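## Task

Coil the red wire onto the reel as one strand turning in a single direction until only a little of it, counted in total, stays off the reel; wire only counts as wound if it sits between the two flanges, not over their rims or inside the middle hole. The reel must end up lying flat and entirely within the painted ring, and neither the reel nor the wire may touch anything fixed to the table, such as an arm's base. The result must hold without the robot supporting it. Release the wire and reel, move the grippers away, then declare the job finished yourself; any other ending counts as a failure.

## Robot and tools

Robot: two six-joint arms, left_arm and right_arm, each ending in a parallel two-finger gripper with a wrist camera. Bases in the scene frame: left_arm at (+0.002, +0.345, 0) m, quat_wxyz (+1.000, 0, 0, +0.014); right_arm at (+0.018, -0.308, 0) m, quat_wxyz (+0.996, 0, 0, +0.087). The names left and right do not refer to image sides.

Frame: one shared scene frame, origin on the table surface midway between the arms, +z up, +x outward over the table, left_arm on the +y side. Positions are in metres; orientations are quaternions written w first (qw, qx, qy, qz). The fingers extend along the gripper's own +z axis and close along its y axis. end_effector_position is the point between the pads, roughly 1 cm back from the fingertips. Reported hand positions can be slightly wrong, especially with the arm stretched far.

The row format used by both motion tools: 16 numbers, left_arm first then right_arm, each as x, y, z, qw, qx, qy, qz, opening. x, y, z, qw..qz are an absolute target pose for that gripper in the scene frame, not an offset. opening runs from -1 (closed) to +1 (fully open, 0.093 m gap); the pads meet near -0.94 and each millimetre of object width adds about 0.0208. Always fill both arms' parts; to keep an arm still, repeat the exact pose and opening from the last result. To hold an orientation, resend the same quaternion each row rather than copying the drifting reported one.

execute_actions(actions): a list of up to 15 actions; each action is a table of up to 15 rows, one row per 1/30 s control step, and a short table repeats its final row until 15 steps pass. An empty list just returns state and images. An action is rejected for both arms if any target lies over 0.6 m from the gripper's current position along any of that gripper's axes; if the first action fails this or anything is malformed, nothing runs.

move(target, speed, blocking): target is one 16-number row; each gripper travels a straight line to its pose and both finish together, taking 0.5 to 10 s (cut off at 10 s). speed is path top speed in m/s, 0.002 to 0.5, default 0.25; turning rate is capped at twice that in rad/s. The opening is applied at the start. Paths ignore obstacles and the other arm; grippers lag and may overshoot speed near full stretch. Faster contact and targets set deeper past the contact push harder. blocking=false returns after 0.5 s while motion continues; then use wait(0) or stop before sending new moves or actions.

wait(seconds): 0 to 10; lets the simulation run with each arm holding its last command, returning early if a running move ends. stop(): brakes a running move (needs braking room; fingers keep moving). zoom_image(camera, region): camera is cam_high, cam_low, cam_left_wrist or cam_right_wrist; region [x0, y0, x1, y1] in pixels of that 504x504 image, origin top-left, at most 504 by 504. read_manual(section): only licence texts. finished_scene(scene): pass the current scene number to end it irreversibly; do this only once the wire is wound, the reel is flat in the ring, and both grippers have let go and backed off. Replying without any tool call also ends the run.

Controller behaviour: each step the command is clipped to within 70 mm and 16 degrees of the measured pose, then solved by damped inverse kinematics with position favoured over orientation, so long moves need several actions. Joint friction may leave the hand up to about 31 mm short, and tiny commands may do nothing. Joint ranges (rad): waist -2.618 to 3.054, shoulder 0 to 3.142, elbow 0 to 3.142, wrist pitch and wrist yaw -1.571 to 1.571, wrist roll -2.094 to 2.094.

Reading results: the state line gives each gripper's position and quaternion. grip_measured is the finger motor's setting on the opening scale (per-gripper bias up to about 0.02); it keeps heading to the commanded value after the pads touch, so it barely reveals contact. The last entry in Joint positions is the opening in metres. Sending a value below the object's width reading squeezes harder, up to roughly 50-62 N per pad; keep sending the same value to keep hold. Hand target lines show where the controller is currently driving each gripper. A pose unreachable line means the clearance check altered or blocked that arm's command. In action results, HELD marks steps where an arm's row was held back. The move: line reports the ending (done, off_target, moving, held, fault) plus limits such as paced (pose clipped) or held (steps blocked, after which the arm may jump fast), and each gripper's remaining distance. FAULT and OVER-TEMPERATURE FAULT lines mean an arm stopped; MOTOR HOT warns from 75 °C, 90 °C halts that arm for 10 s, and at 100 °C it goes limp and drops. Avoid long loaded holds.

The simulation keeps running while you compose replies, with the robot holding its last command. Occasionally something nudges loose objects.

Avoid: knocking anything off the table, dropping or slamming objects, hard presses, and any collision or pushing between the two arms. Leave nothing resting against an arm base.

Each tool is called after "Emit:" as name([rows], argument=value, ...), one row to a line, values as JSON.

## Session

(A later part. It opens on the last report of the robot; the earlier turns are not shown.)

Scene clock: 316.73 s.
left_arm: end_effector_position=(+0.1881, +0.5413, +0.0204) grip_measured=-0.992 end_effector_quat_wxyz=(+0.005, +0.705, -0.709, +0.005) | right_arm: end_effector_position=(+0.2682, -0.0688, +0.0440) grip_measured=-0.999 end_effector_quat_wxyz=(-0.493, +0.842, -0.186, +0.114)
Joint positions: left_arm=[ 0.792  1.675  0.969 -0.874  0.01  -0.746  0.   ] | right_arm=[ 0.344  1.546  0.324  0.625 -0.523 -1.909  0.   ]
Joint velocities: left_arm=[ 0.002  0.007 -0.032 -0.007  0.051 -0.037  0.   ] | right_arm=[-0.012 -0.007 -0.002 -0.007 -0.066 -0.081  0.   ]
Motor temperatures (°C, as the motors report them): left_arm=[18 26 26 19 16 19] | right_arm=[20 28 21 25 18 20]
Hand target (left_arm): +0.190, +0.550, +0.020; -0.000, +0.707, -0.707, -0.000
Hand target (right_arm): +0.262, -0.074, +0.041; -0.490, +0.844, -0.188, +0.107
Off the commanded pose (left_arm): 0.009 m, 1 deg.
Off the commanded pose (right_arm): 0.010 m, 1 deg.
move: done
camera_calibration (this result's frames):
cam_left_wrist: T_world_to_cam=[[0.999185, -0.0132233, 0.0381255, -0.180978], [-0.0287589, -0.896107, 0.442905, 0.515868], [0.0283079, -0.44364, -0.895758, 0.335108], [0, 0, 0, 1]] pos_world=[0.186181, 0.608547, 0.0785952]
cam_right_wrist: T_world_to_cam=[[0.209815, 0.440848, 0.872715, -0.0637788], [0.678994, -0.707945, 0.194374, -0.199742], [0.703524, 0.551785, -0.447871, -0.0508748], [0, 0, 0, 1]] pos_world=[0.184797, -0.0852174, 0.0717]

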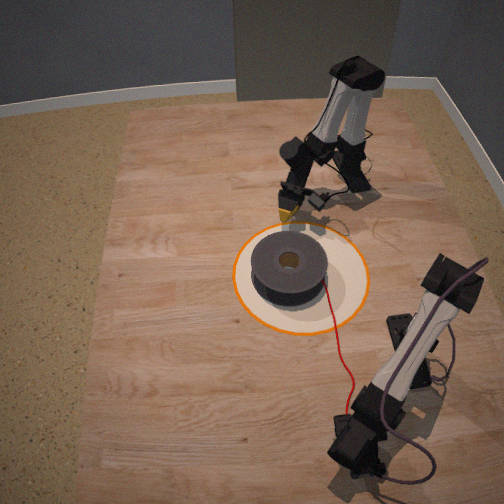

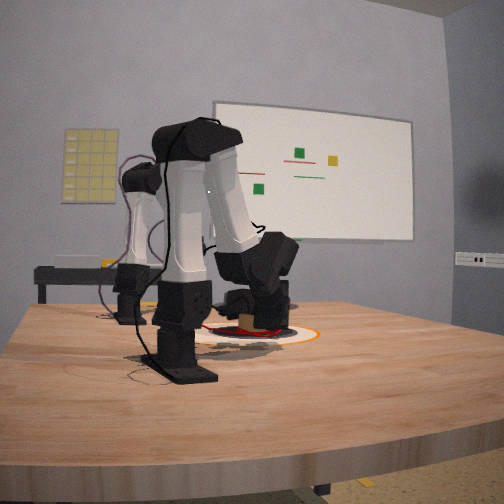

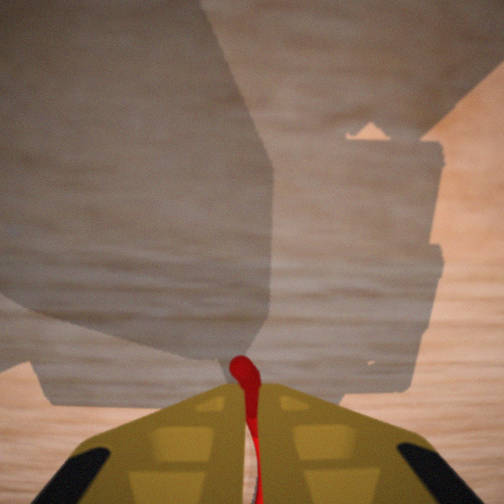

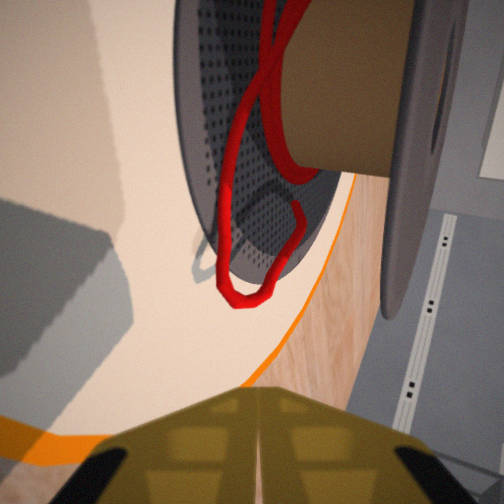

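Emit:
move(target=[0.19,0.55,0.02,0,0.707,-0.707,0,-1, 0.298,-0.062,0.012,0.488,-0.845,0.187,-0.108,-1], speed=0.08)

Emit:
move(target=[0.19,0.55,0.02,0,0.707,-0.707,0,-1, 0.292,-0.022,0.013,0.488,-0.845,0.187,-0.108,-1], speed=0.04)

Scene clock: 318.83 s.
left_arm: end_effector_position=(+0.1881, +0.5413, +0.0204) grip_measured=-0.992 end_effector_quat_wxyz=(+0.005, +0.705, -0.709, +0.005) | right_arm: end_effector_position=(+0.2892, -0.0644, +0.0087) grip_measured=-0.999 end_effector_quat_wxyz=(-0.481, +0.849, -0.192, +0.102)
Joint positions: left_arm=[ 0.792  1.675  0.969 -0.874  0.01  -0.746  0.   ] | right_arm=[ 0.317  1.792  0.397  0.747 -0.545 -1.931  0.   ]
Joint velocities: left_arm=[-0.017 -0.007 -0.012 -0.066 -0.022  0.11   0.   ] | right_arm=[ 0.002  0.007  0.007 -0.022 -0.066 -0.081  0.   ]
Motor temperatures (°C, as the motors report them): left_arm=[18 26 26 19 16 19] | right_arm=[20 27 21 25 18 20]
Hand target (left_arm): +0.190, +0.550, +0.020; -0.000, +0.707, -0.707, -0.000
Hand target (right_arm): +0.297, -0.062, +0.012; -0.489, +0.845, -0.187, +0.108
Off the commanded pose (left_arm): 0.009 m, 1 deg.
Off the commanded pose (right_arm): 0.010 m, 1 deg.
move: done
camera_calibration (this result's frames):
cam_left_wrist: T_world_to_cam=[[0.999185, -0.0132233, 0.0381255, -0.180978], [-0.0287589, -0.896107, 0.442905, 0.515868], [0.0283079, -0.44364, -0.895758, 0.335108], [0, 0, 0, 1]] pos_world=[0.186181, 0.608547, 0.0785952]
cam_right_wrist: T_world_to_cam=[[0.237918, 0.460148, 0.855371, -0.0459929], [0.68616, -0.702928, 0.187288, -0.205765], [0.687444, 0.542362, -0.482974, -0.0794945], [0, 0, 0, 1]] pos_world=[0.206778, -0.0803593, 0.0394845]

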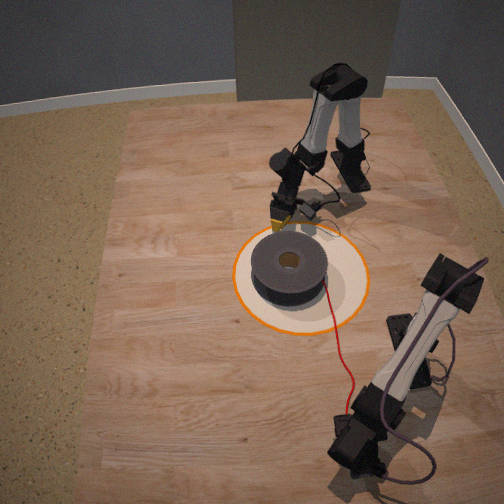

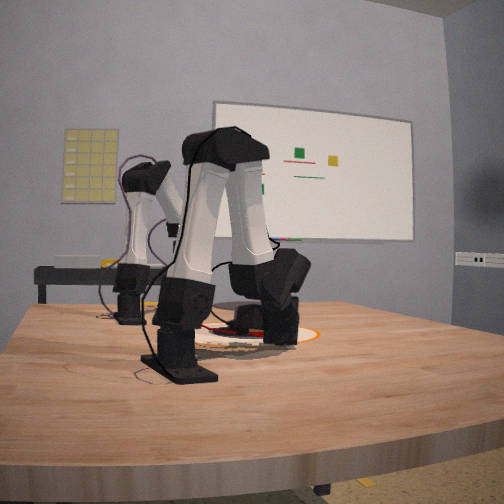

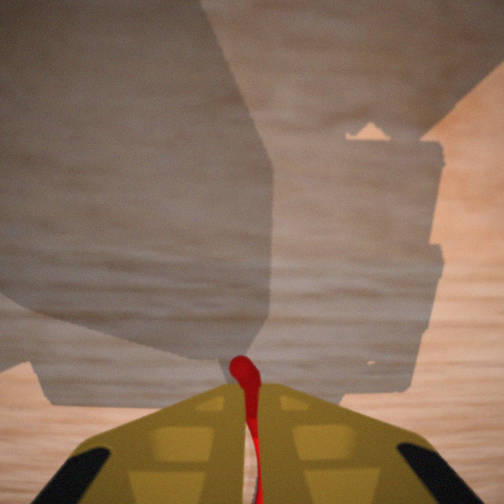

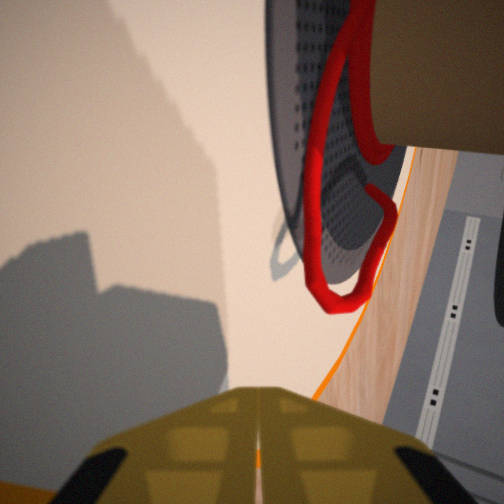

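Scene clock: 320.17 s.
left_arm: end_effector_position=(+0.1881, +0.5413, +0.0204) grip_measured=-0.992 end_effector_quat_wxyz=(+0.005, +0.705, -0.709, +0.005) | right_arm: end_effector_position=(+0.2865, -0.0286, +0.0100) grip_measured=-0.999 end_effector_quat_wxyz=(-0.482, +0.850, -0.187, +0.102)
Joint positions: left_arm=[ 0.792  1.675  0.969 -0.874  0.01  -0.746  0.   ] | right_arm=[ 0.443  1.838  0.457  0.775 -0.448 -1.855  0.   ]
Joint velocities: left_arm=[ 0.002  0.022  0.002  0.051 -0.022  0.051  0.   ] | right_arm=[ 0.007  0.002  0.022  0.007 -0.051  0.051  0.   ]
Motor temperatures (°C, as the motors report them): left_arm=[18 26 26 19 16 19] | right_arm=[20 27 21 25 18 20]
Hand target (left_arm): +0.190, +0.550, +0.020; -0.000, +0.707, -0.707, -0.000
Hand target (right_arm): +0.292, -0.023, +0.012; -0.487, +0.847, -0.186, +0.109
Off the commanded pose (left_arm): 0.009 m, 1 deg.
Off the commanded pose (right_arm): 0.009 m, 1 deg.
move: done
camera_calibration (this result's frames):
cam_left_wrist: T_world_to_cam=[[0.999185, -0.0132233, 0.0381255, -0.180978], [-0.0287589, -0.896107, 0.442905, 0.515868], [0.0283079, -0.44364, -0.895758, 0.335108], [0, 0, 0, 1]] pos_world=[0.186181, 0.608547, 0.0785952]
cam_right_wrist: T_world_to_cam=[[0.228534, 0.461794, 0.857041, -0.0602642], [0.691136, -0.696962, 0.191245, -0.180277], [0.685641, 0.548626, -0.478442, -0.0957813], [0, 0, 0, 1]] pos_world=[0.20404, -0.0452683, 0.0403002]

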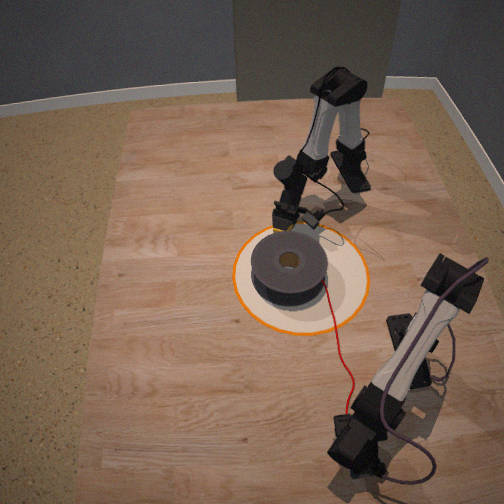

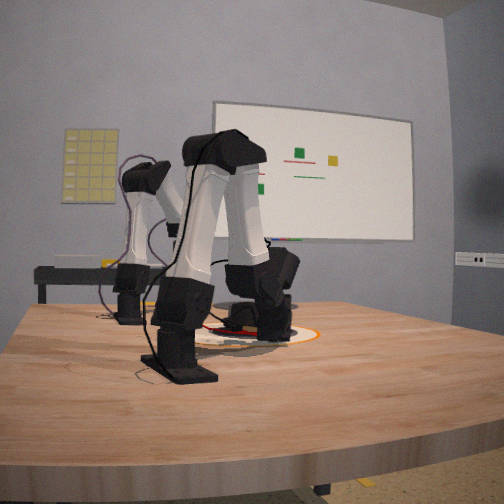

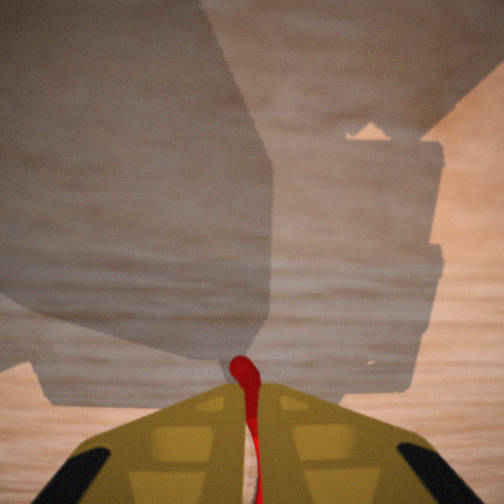

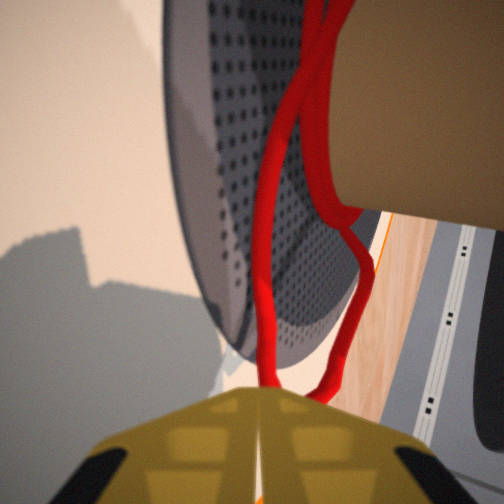

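Emit:
move(target=[0.19,0.55,0.02,0,0.707,-0.707,0,-1, 0.296,0.002,0.020,0.488,-0.845,0.187,-0.108,-1], speed=0.04)

Emit:
move(target=[0.19,0.55,0.02,0,0.707,-0.707,0,-1, 0.285,-0.065,0.035,0.488,-0.845,0.187,-0.108,-1], speed=0.1)

Scene clock: 321.87 s.
left_arm: end_effector_position=(+0.1881, +0.5413, +0.0204) grip_measured=-0.992 end_effector_quat_wxyz=(+0.005, +0.705, -0.709, +0.005) | right_arm: end_effector_position=(+0.2934, -0.0040, +0.0198) grip_measured=-0.999 end_effector_quat_wxyz=(-0.488, +0.846, -0.185, +0.109)
Joint positions: left_arm=[ 0.792  1.675  0.969 -0.874  0.01  -0.746  0.   ] | right_arm=[ 0.503  1.854  0.529  0.753 -0.394 -1.816  0.   ]
Joint velocities: left_arm=[-0.007 -0.007  0.012 -0.007 -0.037  0.095  0.   ] | right_arm=[ 0.007  0.002 -0.012 -0.022  0.007 -0.11   0.   ]
Motor temperatures (°C, as the motors report them): left_arm=[18 26 26 19 16 19] | right_arm=[20 27 21 25 18 20]
Hand target (left_arm): +0.190, +0.550, +0.020; -0.000, +0.707, -0.707, -0.000
Hand target (right_arm): +0.296, +0.002, +0.019; -0.488, +0.846, -0.187, +0.109
Off the commanded pose (left_arm): 0.009 m, 1 deg.
Off the commanded pose (right_arm): 0.007 m, 0 deg.
move: done
camera_calibration (this result's frames):
cam_left_wrist: T_world_to_cam=[[0.999185, -0.0132233, 0.0381255, -0.180978], [-0.0287589, -0.896107, 0.442905, 0.515868], [0.0283079, -0.44364, -0.895758, 0.335108], [0, 0, 0, 1]] pos_world=[0.186181, 0.608547, 0.0785952]
cam_right_wrist: T_world_to_cam=[[0.217051, 0.451024, 0.865717, -0.0784583], [0.684858, -0.702324, 0.194193, -0.168071], [0.6956, 0.550743, -0.461327, -0.112587], [0, 0, 0, 1]] pos_world=[0.21045, -0.0206471, 0.0486214]

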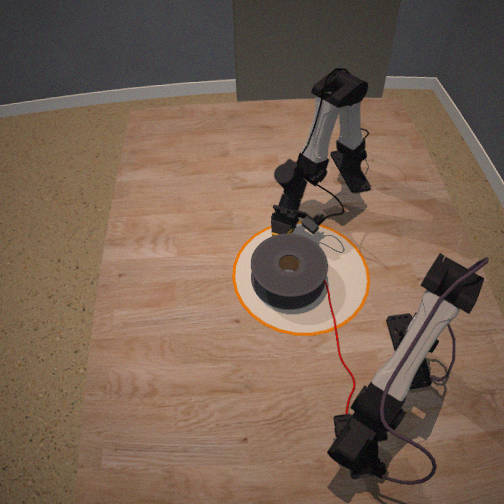

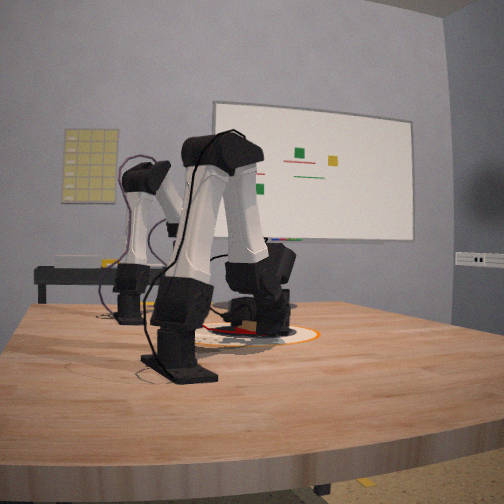

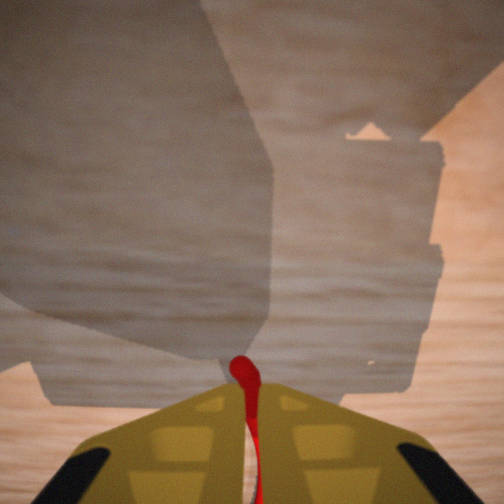

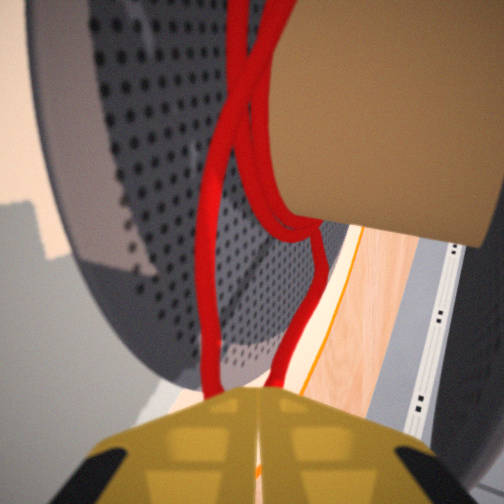

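Scene clock: 323.07 s.
left_arm: end_effector_position=(+0.1881, +0.5413, +0.0204) grip_measured=-0.992 end_effector_quat_wxyz=(+0.005, +0.705, -0.709, +0.005) | right_arm: end_effector_position=(+0.2911, -0.0589, +0.0388) grip_measured=-0.999 end_effector_quat_wxyz=(-0.494, +0.842, -0.187, +0.114)
Joint positions: left_arm=[ 0.792  1.675  0.969 -0.874  0.01  -0.746  0.   ] | right_arm=[ 0.333  1.665  0.412  0.653 -0.532 -1.913  0.   ]
Joint velocities: left_arm=[ 0.007  0.007 -0.017  0.022 -0.051 -0.022  0.   ] | right_arm=[ 0.017 -0.002 -0.022 -0.037 -0.066  0.022  0.   ]
Motor temperatures (°C, as the motors report them): left_arm=[18 26 26 19 16 19] | right_arm=[20 28 21 25 18 20]
Hand target (left_arm): +0.190, +0.550, +0.020; -0.000, +0.707, -0.707, -0.000
Hand target (right_arm): +0.285, -0.064, +0.036; -0.491, +0.844, -0.189, +0.106
Off the commanded pose (left_arm): 0.009 m, 1 deg.
Off the commanded pose (right_arm): 0.009 m, 1 deg.
move: done
camera_calibration (this result's frames):
cam_left_wrist: T_world_to_cam=[[0.999185, -0.0132233, 0.0381255, -0.180978], [-0.0287589, -0.896107, 0.442905, 0.515868], [0.0283079, -0.44364, -0.895758, 0.335108], [0, 0, 0, 1]] pos_world=[0.186181, 0.608547, 0.0785952]
cam_right_wrist: T_world_to_cam=[[0.211682, 0.43889, 0.87325, -0.0690997], [0.677926, -0.70954, 0.192276, -0.207031], [0.703994, 0.551297, -0.447732, -0.0749627], [0, 0, 0, 1]] pos_world=[0.207752, -0.0752427, 0.0665852]

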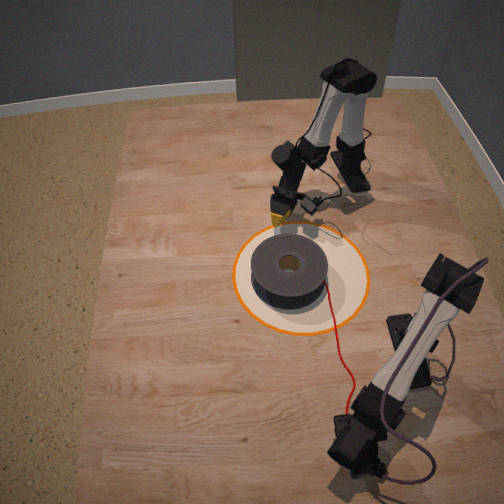

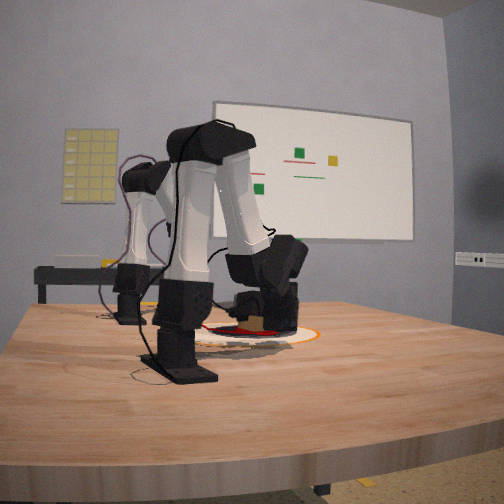

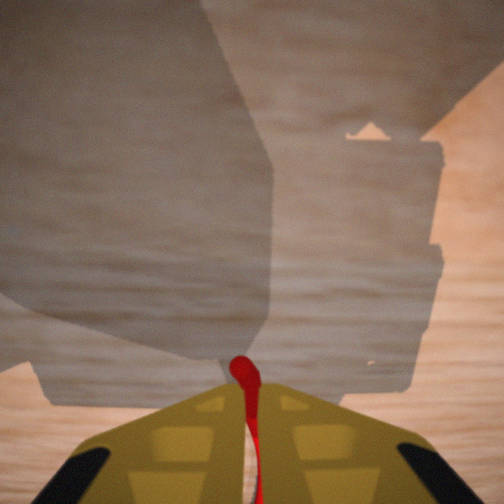

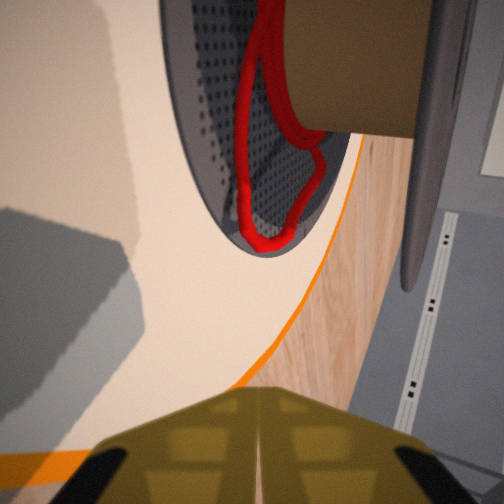

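Emit:
move(target=[0.19,0.55,0.02,0,0.707,-0.707,0,-1, 0.25,-0.08,0.14,0.30,-0.90,0.30,-0.05,-1], speed=0.2)

Scene clock: 326.00 s.
left_arm: end_effector_position=(+0.1881, +0.5413, +0.0204) grip_measured=-0.992 end_effector_quat_wxyz=(+0.005, +0.705, -0.709, +0.005) | right_arm: end_effector_position=(+0.2511, -0.0819, +0.1373) grip_measured=-0.999 end_effector_quat_wxyz=(-0.303, +0.903, -0.301, +0.048)
Joint positions: left_arm=[ 0.792  1.675  0.969 -0.874  0.01  -0.746  0.   ] | right_arm=[ 0.463  1.273  0.915 -0.639 -0.26  -1.783  0.   ]
Joint velocities: left_arm=[-0.012  0.002  0.007  0.066  0.095  0.037  0.   ] | right_arm=[-0.007 -0.007 -0.012 -0.007  0.007 -0.051  0.   ]
Motor temperatures (°C, as the motors report them): left_arm=[18 26 26 19 16 19] | right_arm=[20 28 21 25 18 20]
Hand target (left_arm): +0.190, +0.550, +0.020; -0.000, +0.707, -0.707, -0.000
Hand target (right_arm): +0.251, -0.080, +0.141; -0.300, +0.904, -0.301, +0.050
Off the commanded pose (left_arm): 0.009 m, 1 deg.
Off the commanded pose (right_arm): 0.003 m, 0 deg.
move: done
camera_calibration (this result's frames):
cam_left_wrist: T_world_to_cam=[[0.999185, -0.0132233, 0.0381255, -0.180978], [-0.0287589, -0.896107, 0.442905, 0.515868], [0.0283079, -0.44364, -0.895758, 0.335108], [0, 0, 0, 1]] pos_world=[0.186181, 0.608547, 0.0785952]
cam_right_wrist: T_world_to_cam=[[0.523773, 0.629369, 0.574071, -0.15822], [0.634742, -0.737787, 0.229726, -0.211798], [0.568124, 0.244062, -0.785919, 0.065435], [0, 0, 0, 1]] pos_world=[0.180134, -0.0726532, 0.190912]

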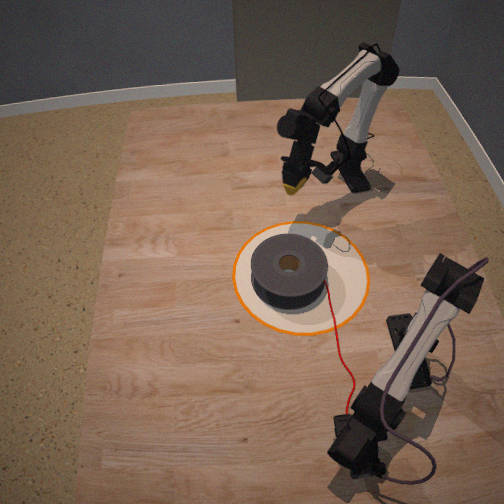

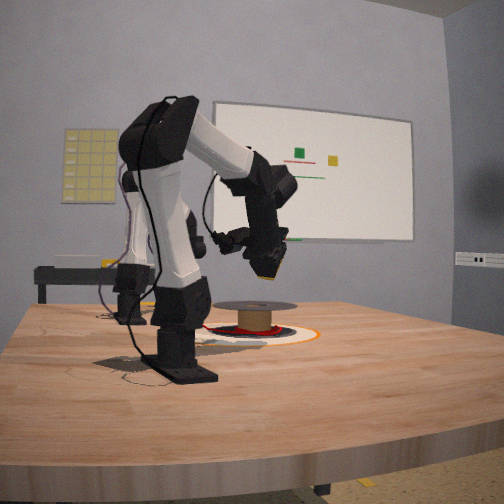

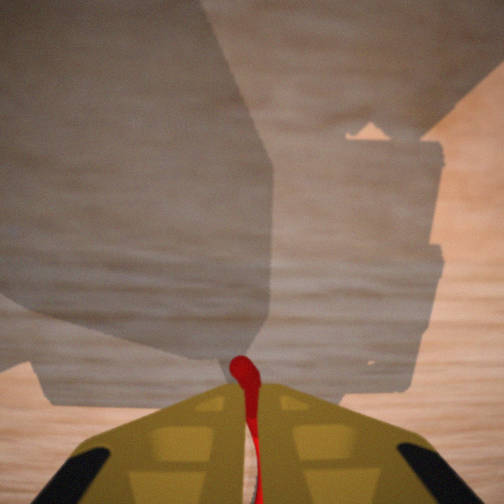

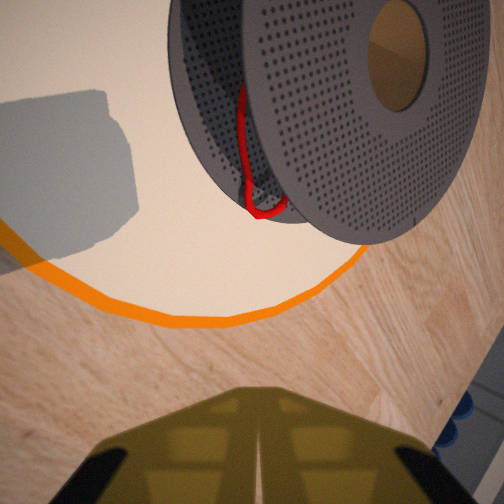

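Emit:
move(target=[0.19,0.55,0.02,0,0.707,-0.707,0,-1, 0.256,0.0,0.13,0,0.383,-0.924,0,-1], speed=0.5)

Emit:
move(target=[0.19,0.55,0.02,0,0.707,-0.707,0,-1, 0.262,0.082,0.10,0,0.462,0.887,0,-1], speed=0.5)

Scene clock: 329.20 s.
left_arm: end_effector_position=(+0.1881, +0.5413, +0.0204) grip_measured=-0.992 end_effector_quat_wxyz=(+0.005, +0.705, -0.709, +0.005) | right_arm: end_effector_position=(+0.2571, -0.0039, +0.1324) grip_measured=-0.999 end_effector_quat_wxyz=(+0.008, -0.385, +0.923, -0.005)
Joint positions: left_arm=[ 0.792  1.675  0.969 -0.874  0.01  -0.746  0.   ] | right_arm=[ 0.739  2.013  1.863 -1.411  0.016  0.122  0.   ]
Joint velocities: left_arm=[ 0.002  0.012 -0.002 -0.051  0.007 -0.007  0.   ] | right_arm=[-0.007  0.002 -0.007 -0.007 -0.022  0.007  0.   ]
Motor temperatures (°C, as the motors report them): left_arm=[18 25 27 19 16 19] | right_arm=[20 28 22 24 18 20]
Hand target (left_arm): +0.190, +0.550, +0.020; -0.000, +0.707, -0.707, -0.000
Hand target (right_arm): +0.256, -0.001, +0.131; -0.001, -0.382, +0.924, -0.002
Off the commanded pose (left_arm): 0.009 m, 1 deg.
Off the commanded pose (right_arm): 0.005 m, 1 deg.
move: done
camera_calibration (this result's frames):
cam_left_wrist: T_world_to_cam=[[0.999185, -0.0132233, 0.0381255, -0.180978], [-0.0287589, -0.896107, 0.442905, 0.515868], [0.0283079, -0.44364, -0.895758, 0.335108], [0, 0, 0, 1]] pos_world=[0.186181, 0.608547, 0.0785952]
cam_right_wrist: T_world_to_cam=[[0.702814, -0.711245, 0.0135538, -0.184655], [-0.659302, -0.644095, 0.387894, 0.155215], [-0.267158, -0.281553, -0.921604, 0.269807], [0, 0, 0, 1]] pos_world=[0.304193, 0.044603, 0.190951]

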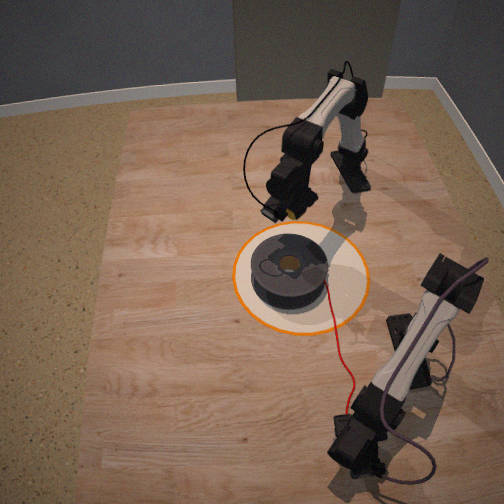

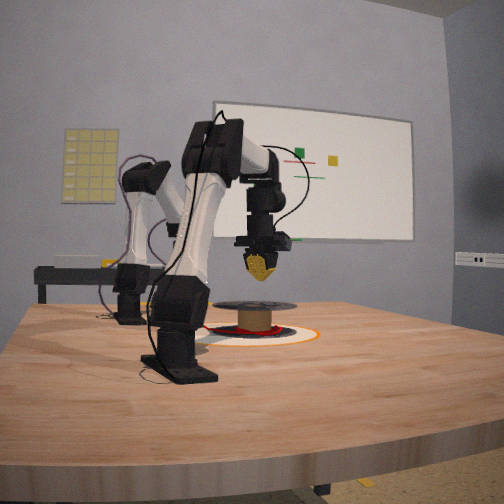

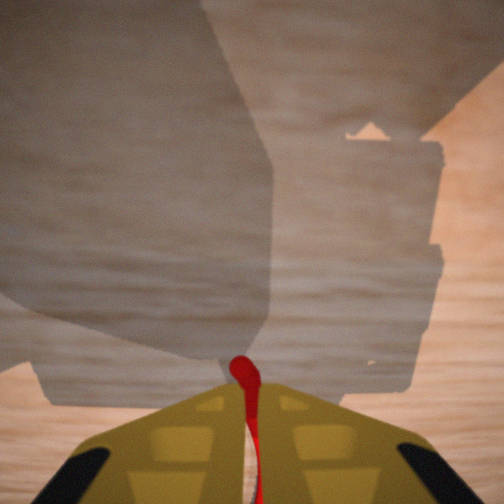

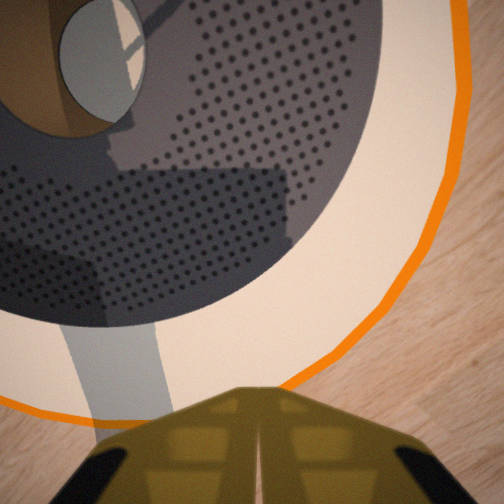

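Scene clock: 331.70 s.
left_arm: end_effector_position=(+0.1881, +0.5413, +0.0204) grip_measured=-0.992 end_effector_quat_wxyz=(+0.005, +0.705, -0.709, +0.005) | right_arm: end_effector_position=(+0.2672, +0.0781, +0.1017) grip_measured=-1.000 end_effector_quat_wxyz=(+0.008, +0.463, +0.886, +0.007)
Joint positions: left_arm=[ 0.792  1.675  0.969 -0.874  0.01  -0.746  0.   ] | right_arm=[ 0.83   2.36   2.297 -1.493  0.015  1.966  0.   ]
Joint velocities: left_arm=[ 0.017 -0.007 -0.022  0.007 -0.007 -0.022  0.   ] | right_arm=[-0.007  0.007 -0.007  0.007 -0.022  0.007  0.   ]
Motor temperatures (°C, as the motors report them): left_arm=[18 25 27 19 16 19] | right_arm=[20 28 22 24 18 20]
Hand target (left_arm): +0.190, +0.550, +0.020; -0.000, +0.707, -0.707, -0.000
Hand target (right_arm): +0.262, +0.081, +0.099; +0.002, +0.462, +0.887, -0.000
Off the commanded pose (left_arm): 0.009 m, 1 deg.
Off the commanded pose (right_arm): 0.007 m, 1 deg.
move: done
camera_calibration (this result's frames):
cam_left_wrist: T_world_to_cam=[[0.999185, -0.0132233, 0.0381255, -0.180978], [-0.0287589, -0.896107, 0.442905, 0.515868], [0.0283079, -0.44364, -0.895758, 0.335108], [0, 0, 0, 1]] pos_world=[0.186181, 0.608547, 0.0785952]
cam_right_wrist: T_world_to_cam=[[-0.825929, -0.563375, -0.0212215, 0.267432], [-0.525488, 0.755658, 0.39095, 0.0812107], [-0.204216, 0.334049, -0.920167, 0.202251], [0, 0, 0, 1]] pos_world=[0.304858, 0.0217351, 0.160031]

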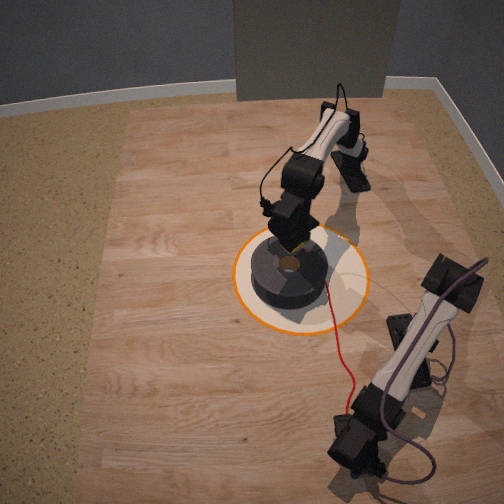

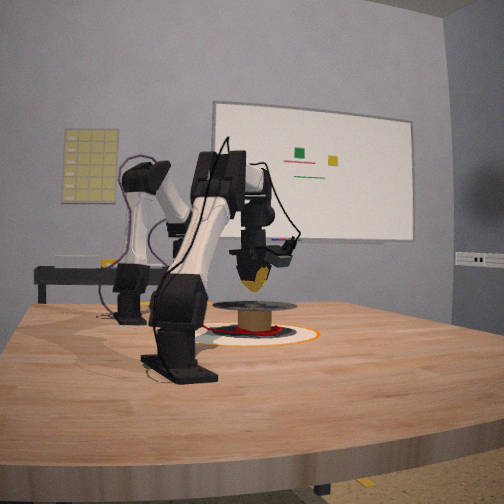

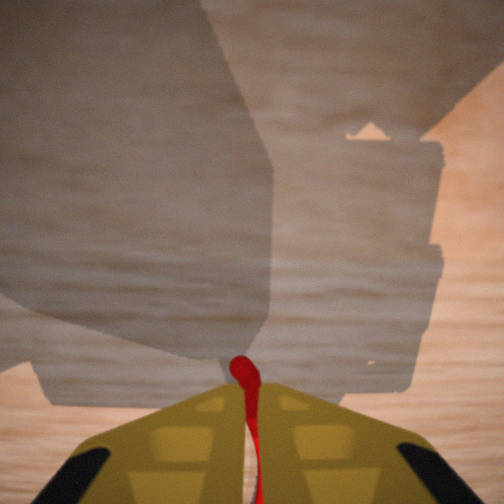

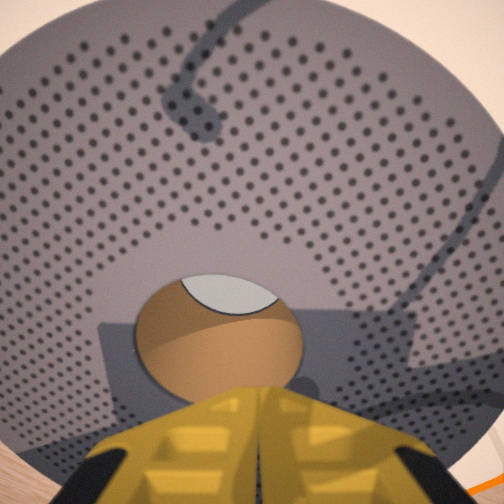

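Emit:
move(target=[0.19,0.55,0.02,0,0.707,-0.707,0,-1, 0.272,0.088,0.055,0,0.462,0.887,0,-1], speed=0.08)

Scene clock: 333.70 s.
left_arm: end_effector_position=(+0.1881, +0.5413, +0.0204) grip_measured=-0.992 end_effector_quat_wxyz=(+0.005, +0.705, -0.709, +0.005) | right_arm: end_effector_position=(+0.2723, +0.0872, +0.0644) grip_measured=-1.000 end_effector_quat_wxyz=(+0.006, +0.463, +0.886, +0.005)
Joint positions: left_arm=[ 0.792  1.675  0.969 -0.874  0.01  -0.746  0.   ] | right_arm=[ 0.83   2.402  2.223 -1.38   0.012  1.967  0.   ]
Joint velocities: left_arm=[ 0.002 -0.007  0.007 -0.007  0.007 -0.007  0.   ] | right_arm=[ 0.007  0.007  0.007 -0.022  0.037  0.081  0.   ]
Motor temperatures (°C, as the motors report them): left_arm=[18 25 27 19 16 19] | right_arm=[20 29 22 24 18 20]
Hand target (left_arm): +0.190, +0.550, +0.020; -0.000, +0.707, -0.707, -0.000
Hand target (right_arm): +0.271, +0.087, +0.055; -0.000, +0.462, +0.887, -0.000
Off the commanded pose (left_arm): 0.009 m, 1 deg.
Off the commanded pose (right_arm): 0.009 m, 1 deg.
move: done
camera_calibration (this result's frames):
cam_left_wrist: T_world_to_cam=[[0.999185, -0.0132233, 0.0381255, -0.180978], [-0.0287589, -0.896107, 0.442905, 0.515868], [0.0283079, -0.44364, -0.895758, 0.335108], [0, 0, 0, 1]] pos_world=[0.186181, 0.608547, 0.0785952]
cam_right_wrist: T_world_to_cam=[[-0.826639, -0.562488, -0.0165701, 0.275737], [-0.522676, 0.756555, 0.392981, 0.0906004], [-0.208511, 0.333514, -0.919397, 0.167051], [0, 0, 0, 1]] pos_world=[0.310122, 0.0308404, 0.122551]

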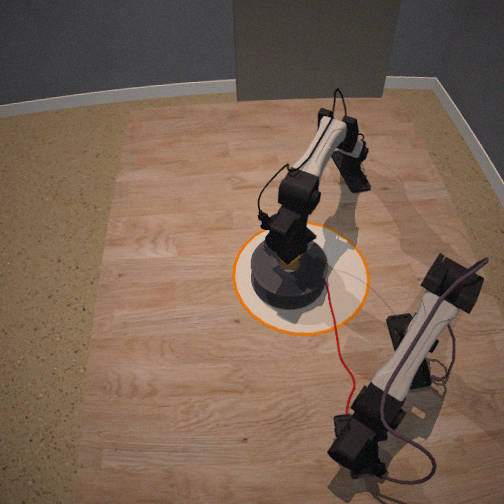

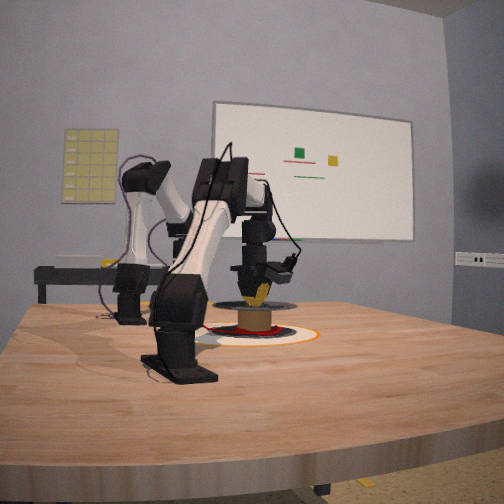

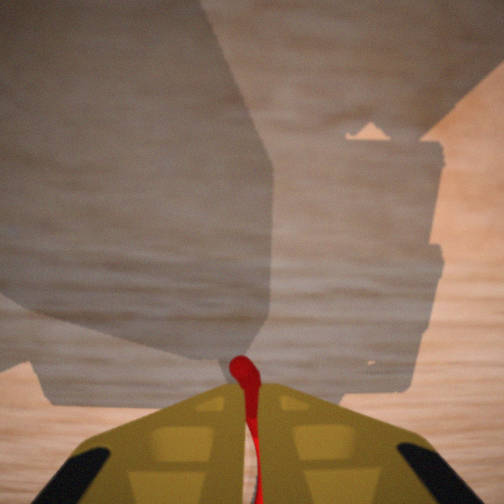

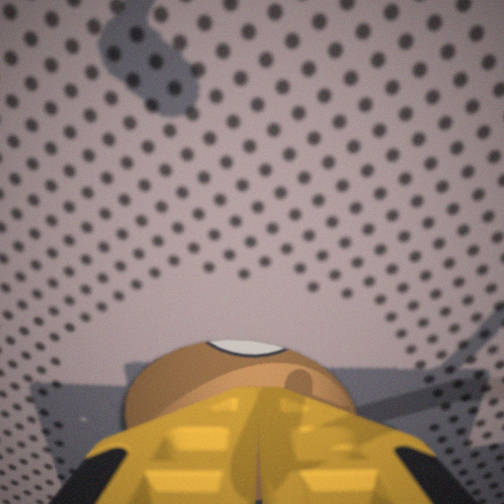

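Emit:
move(target=[0.19,0.55,0.02,0,0.707,-0.707,0,-1, 0.272,0.088,0.055,0,0.462,0.887,0,0.0], speed=0.08)

Emit:
move(target=[0.19,0.555,0.065,0,0.707,-0.707,0,-1, 0.235,0.08,0.055,0,0.462,0.887,0,0.0], speed=0.05)

Scene clock: 334.83 s.
left_arm: end_effector_position=(+0.1881, +0.5413, +0.0204) grip_measured=-0.992 end_effector_quat_wxyz=(+0.005, +0.705, -0.709, +0.005) | right_arm: end_effector_position=(+0.2728, +0.0884, +0.0644) grip_measured=-0.016 end_effector_quat_wxyz=(+0.006, +0.463, +0.886, +0.008)
Joint positions: left_arm=[ 0.792  1.675  0.969 -0.874  0.01  -0.746  0.   ] | right_arm=[ 0.83   2.402  2.223 -1.374  0.01   1.967  0.044]
Joint velocities: left_arm=[ 0.002  0.002 -0.017  0.007 -0.007 -0.037  0.   ] | right_arm=[ 0.007 -0.002  0.012 -0.007  0.037  0.051 -0.   ]
Motor temperatures (°C, as the motors report them): left_arm=[18 25 27 19 16 19] | right_arm=[20 29 22 23 18 20]
Hand target (left_arm): +0.190, +0.550, +0.020; -0.000, +0.707, -0.707, -0.000
Hand target (right_arm): +0.272, +0.088, +0.055; -0.000, +0.462, +0.887, +0.000
Off the commanded pose (left_arm): 0.009 m, 1 deg.
Off the commanded pose (right_arm): 0.009 m, 1 deg.
move: done
camera_calibration (this result's frames):
cam_left_wrist: T_world_to_cam=[[0.999185, -0.0132233, 0.0381255, -0.180978], [-0.0287589, -0.896107, 0.442905, 0.515868], [0.0283079, -0.44364, -0.895758, 0.335108], [0, 0, 0, 1]] pos_world=[0.186181, 0.608547, 0.0785952]
cam_right_wrist: T_world_to_cam=[[-0.82638, -0.562721, -0.0210214, 0.277086], [-0.523728, 0.75433, 0.395847, 0.0902669], [-0.206894, 0.338129, -0.918076, 0.165845], [0, 0, 0, 1]] pos_world=[0.310566, 0.0317542, 0.122351]

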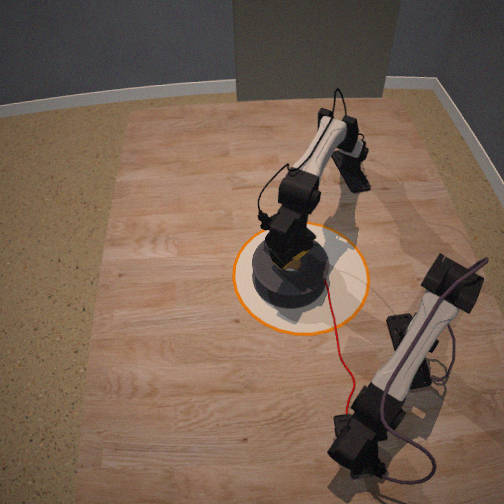

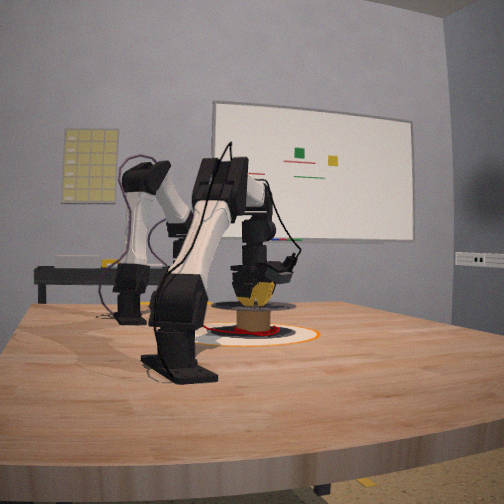

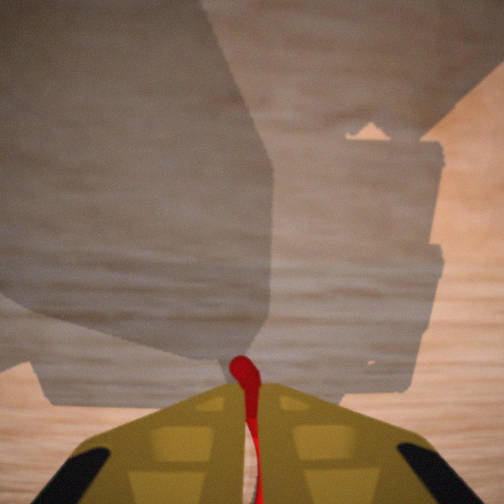

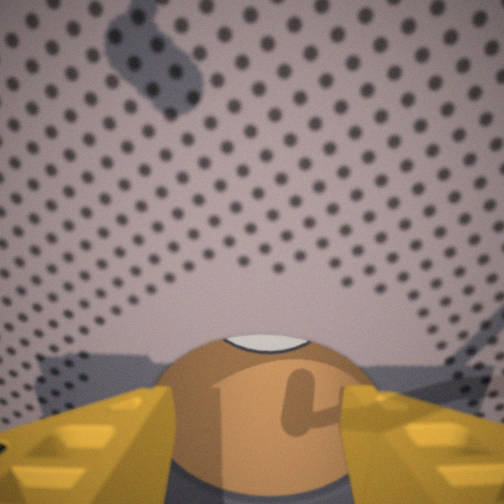

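Scene clock: 336.20 s.
left_arm: end_effector_position=(+0.1909, +0.5495, +0.0523) grip_measured=-0.992 end_effector_quat_wxyz=(+0.016, +0.706, -0.708, +0.006) | right_arm: end_effector_position=(+0.2438, +0.0795, +0.0647) grip_measured=-0.016 end_effector_quat_wxyz=(+0.006, +0.465, +0.885, +0.008)
Joint positions: left_arm=[ 0.805  1.675  1.106 -1.034  0.01  -0.735  0.   ] | right_arm=[ 0.874  2.281  2.014 -1.287  0.01   2.015  0.044]
Joint velocities: left_arm=[-0.012  0.002  0.007  0.022  0.051 -0.037  0.   ] | right_arm=[-0.007 -0.002 -0.012 -0.066  0.022 -0.066  0.001]
Motor temperatures (°C, as the motors report them): left_arm=[18 26 27 19 16 19] | right_arm=[20 30 22 23 18 20]
Hand target (left_arm): +0.190, +0.555, +0.065; -0.000, +0.707, -0.707, -0.000
Hand target (right_arm): +0.235, +0.079, +0.056; +0.001, +0.462, +0.887, -0.001
Off the commanded pose (left_arm): 0.014 m, 2 deg.
Off the commanded pose (right_arm): 0.013 m, 1 deg.
move: off_target (left_arm, right_arm)
camera_calibration (this result's frames):
cam_left_wrist: T_world_to_cam=[[0.999665, -0.0111853, 0.0233226, -0.185326], [-0.0206311, -0.888654, 0.458113, 0.502696], [0.0156016, -0.458441, -0.888588, 0.377355], [0, 0, 0, 1]] pos_world=[0.189748, 0.617646, 0.109344]
cam_right_wrist: T_world_to_cam=[[-0.828955, -0.558929, -0.0207922, 0.248485], [-0.520025, 0.756504, 0.396579, 0.0805648], [-0.20593, 0.339559, -0.917765, 0.162731], [0, 0, 0, 1]] pos_world=[0.28139, 0.0226814, 0.122565]

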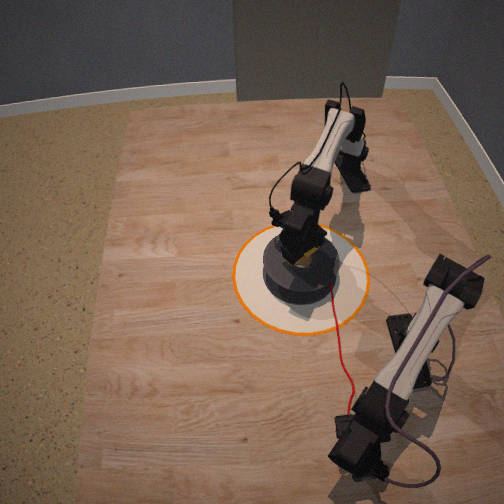

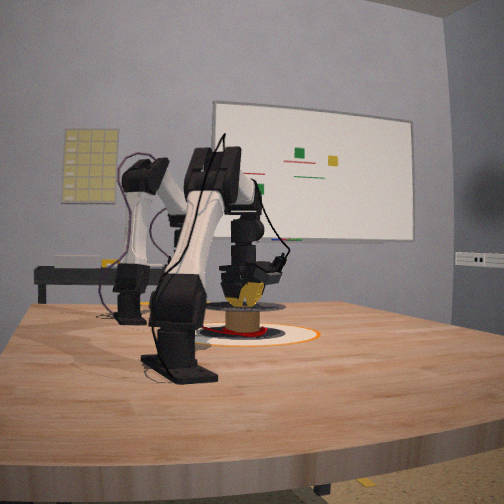

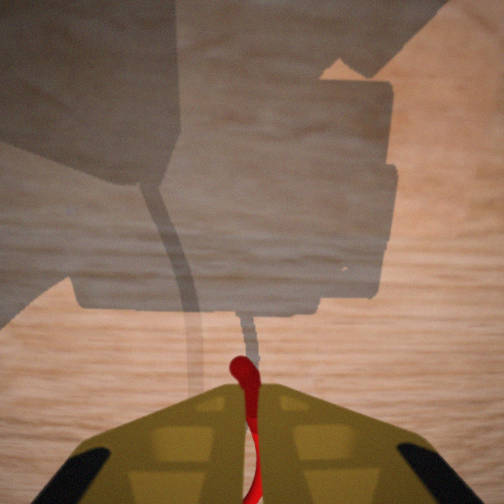

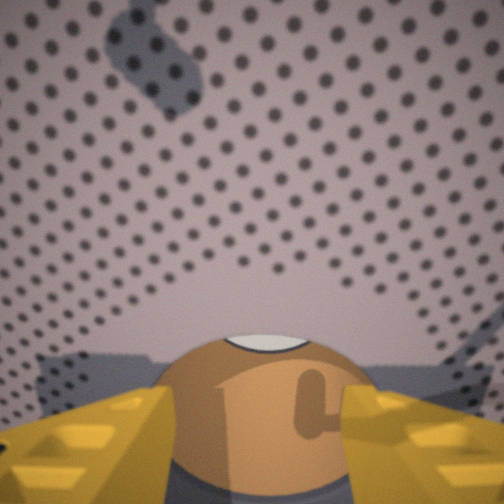

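Emit:
move(target=[0.195,0.585,0.075,0,0.707,-0.707,0,-1, 0.235,0.075,0.055,0,0.462,0.887,0,0.0], speed=0.04)

Scene clock: 337.93 s.
left_arm: end_effector_position=(+0.1972, +0.5799, +0.0757) grip_measured=-0.992 end_effector_quat_wxyz=(-0.006, +0.706, -0.708, +0.004) | right_arm: end_effector_position=(+0.2419, +0.0782, +0.0646) grip_measured=-0.016 end_effector_quat_wxyz=(+0.003, +0.465, +0.885, +0.012)
Joint positions: left_arm=[ 0.857  1.713  1.246 -1.093  0.01  -0.684  0.   ] | right_arm=[ 0.874  2.261  1.981 -1.266  0.004  2.015  0.044]
Joint velocities: left_arm=[-0.002  0.027  0.002  0.037 -0.066  0.051  0.   ] | right_arm=[-0.007 -0.002 -0.012  0.022 -0.007  0.007 -0.   ]
Motor temperatures (°C, as the motors report them): left_arm=[18 26 27 19 16 19] | right_arm=[20 31 22 23 18 20]
Hand target (left_arm): +0.196, +0.585, +0.075; -0.000, +0.707, -0.707, +0.000
Hand target (right_arm): +0.235, +0.075, +0.055; +0.000, +0.462, +0.887, -0.000
Off the commanded pose (left_arm): 0.006 m, 1 deg.
Off the commanded pose (right_arm): 0.012 m, 1 deg.
move: off_target (right_arm)
camera_calibration (this result's frames):
cam_left_wrist: T_world_to_cam=[[0.998613, -0.0116257, 0.0513507, -0.193512], [-0.0325535, -0.902882, 0.428654, 0.532007], [0.0413803, -0.429731, -0.902008, 0.391365], [0, 0, 0, 1]] pos_world=[0.194368, 0.646272, 0.134905]
cam_right_wrist: T_world_to_cam=[[-0.828914, -0.558803, -0.0253091, 0.246416], [-0.519606, 0.752436, 0.404783, 0.0802792], [-0.207151, 0.348681, -0.914062, 0.162007], [0, 0, 0, 1]] pos_world=[0.279531, 0.0208042, 0.121826]

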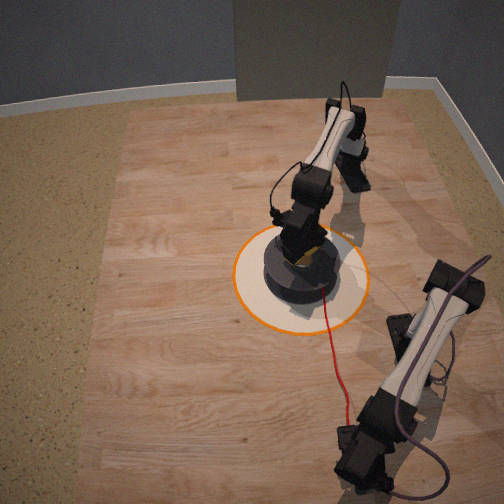

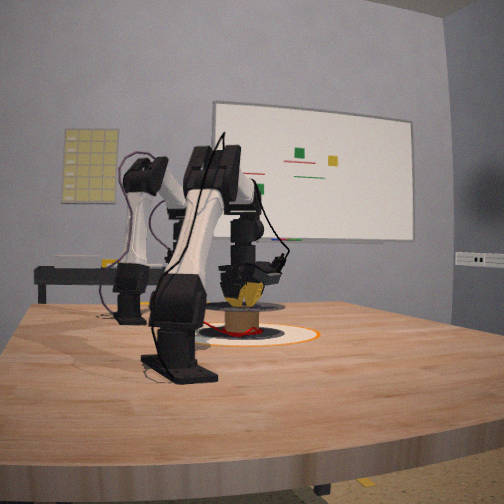

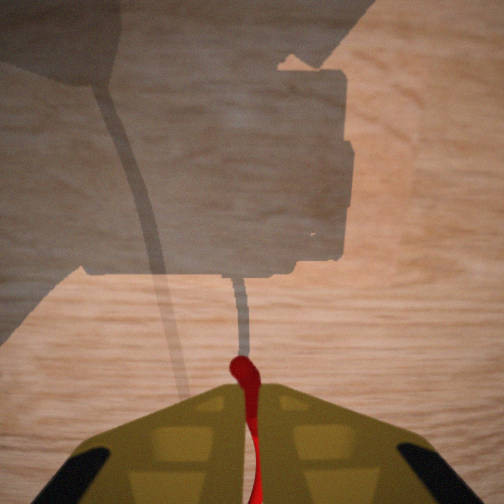

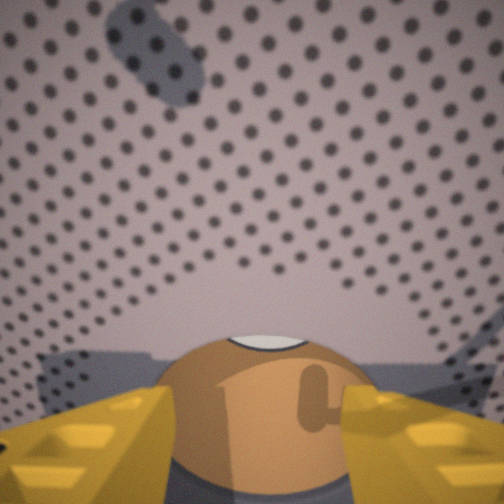

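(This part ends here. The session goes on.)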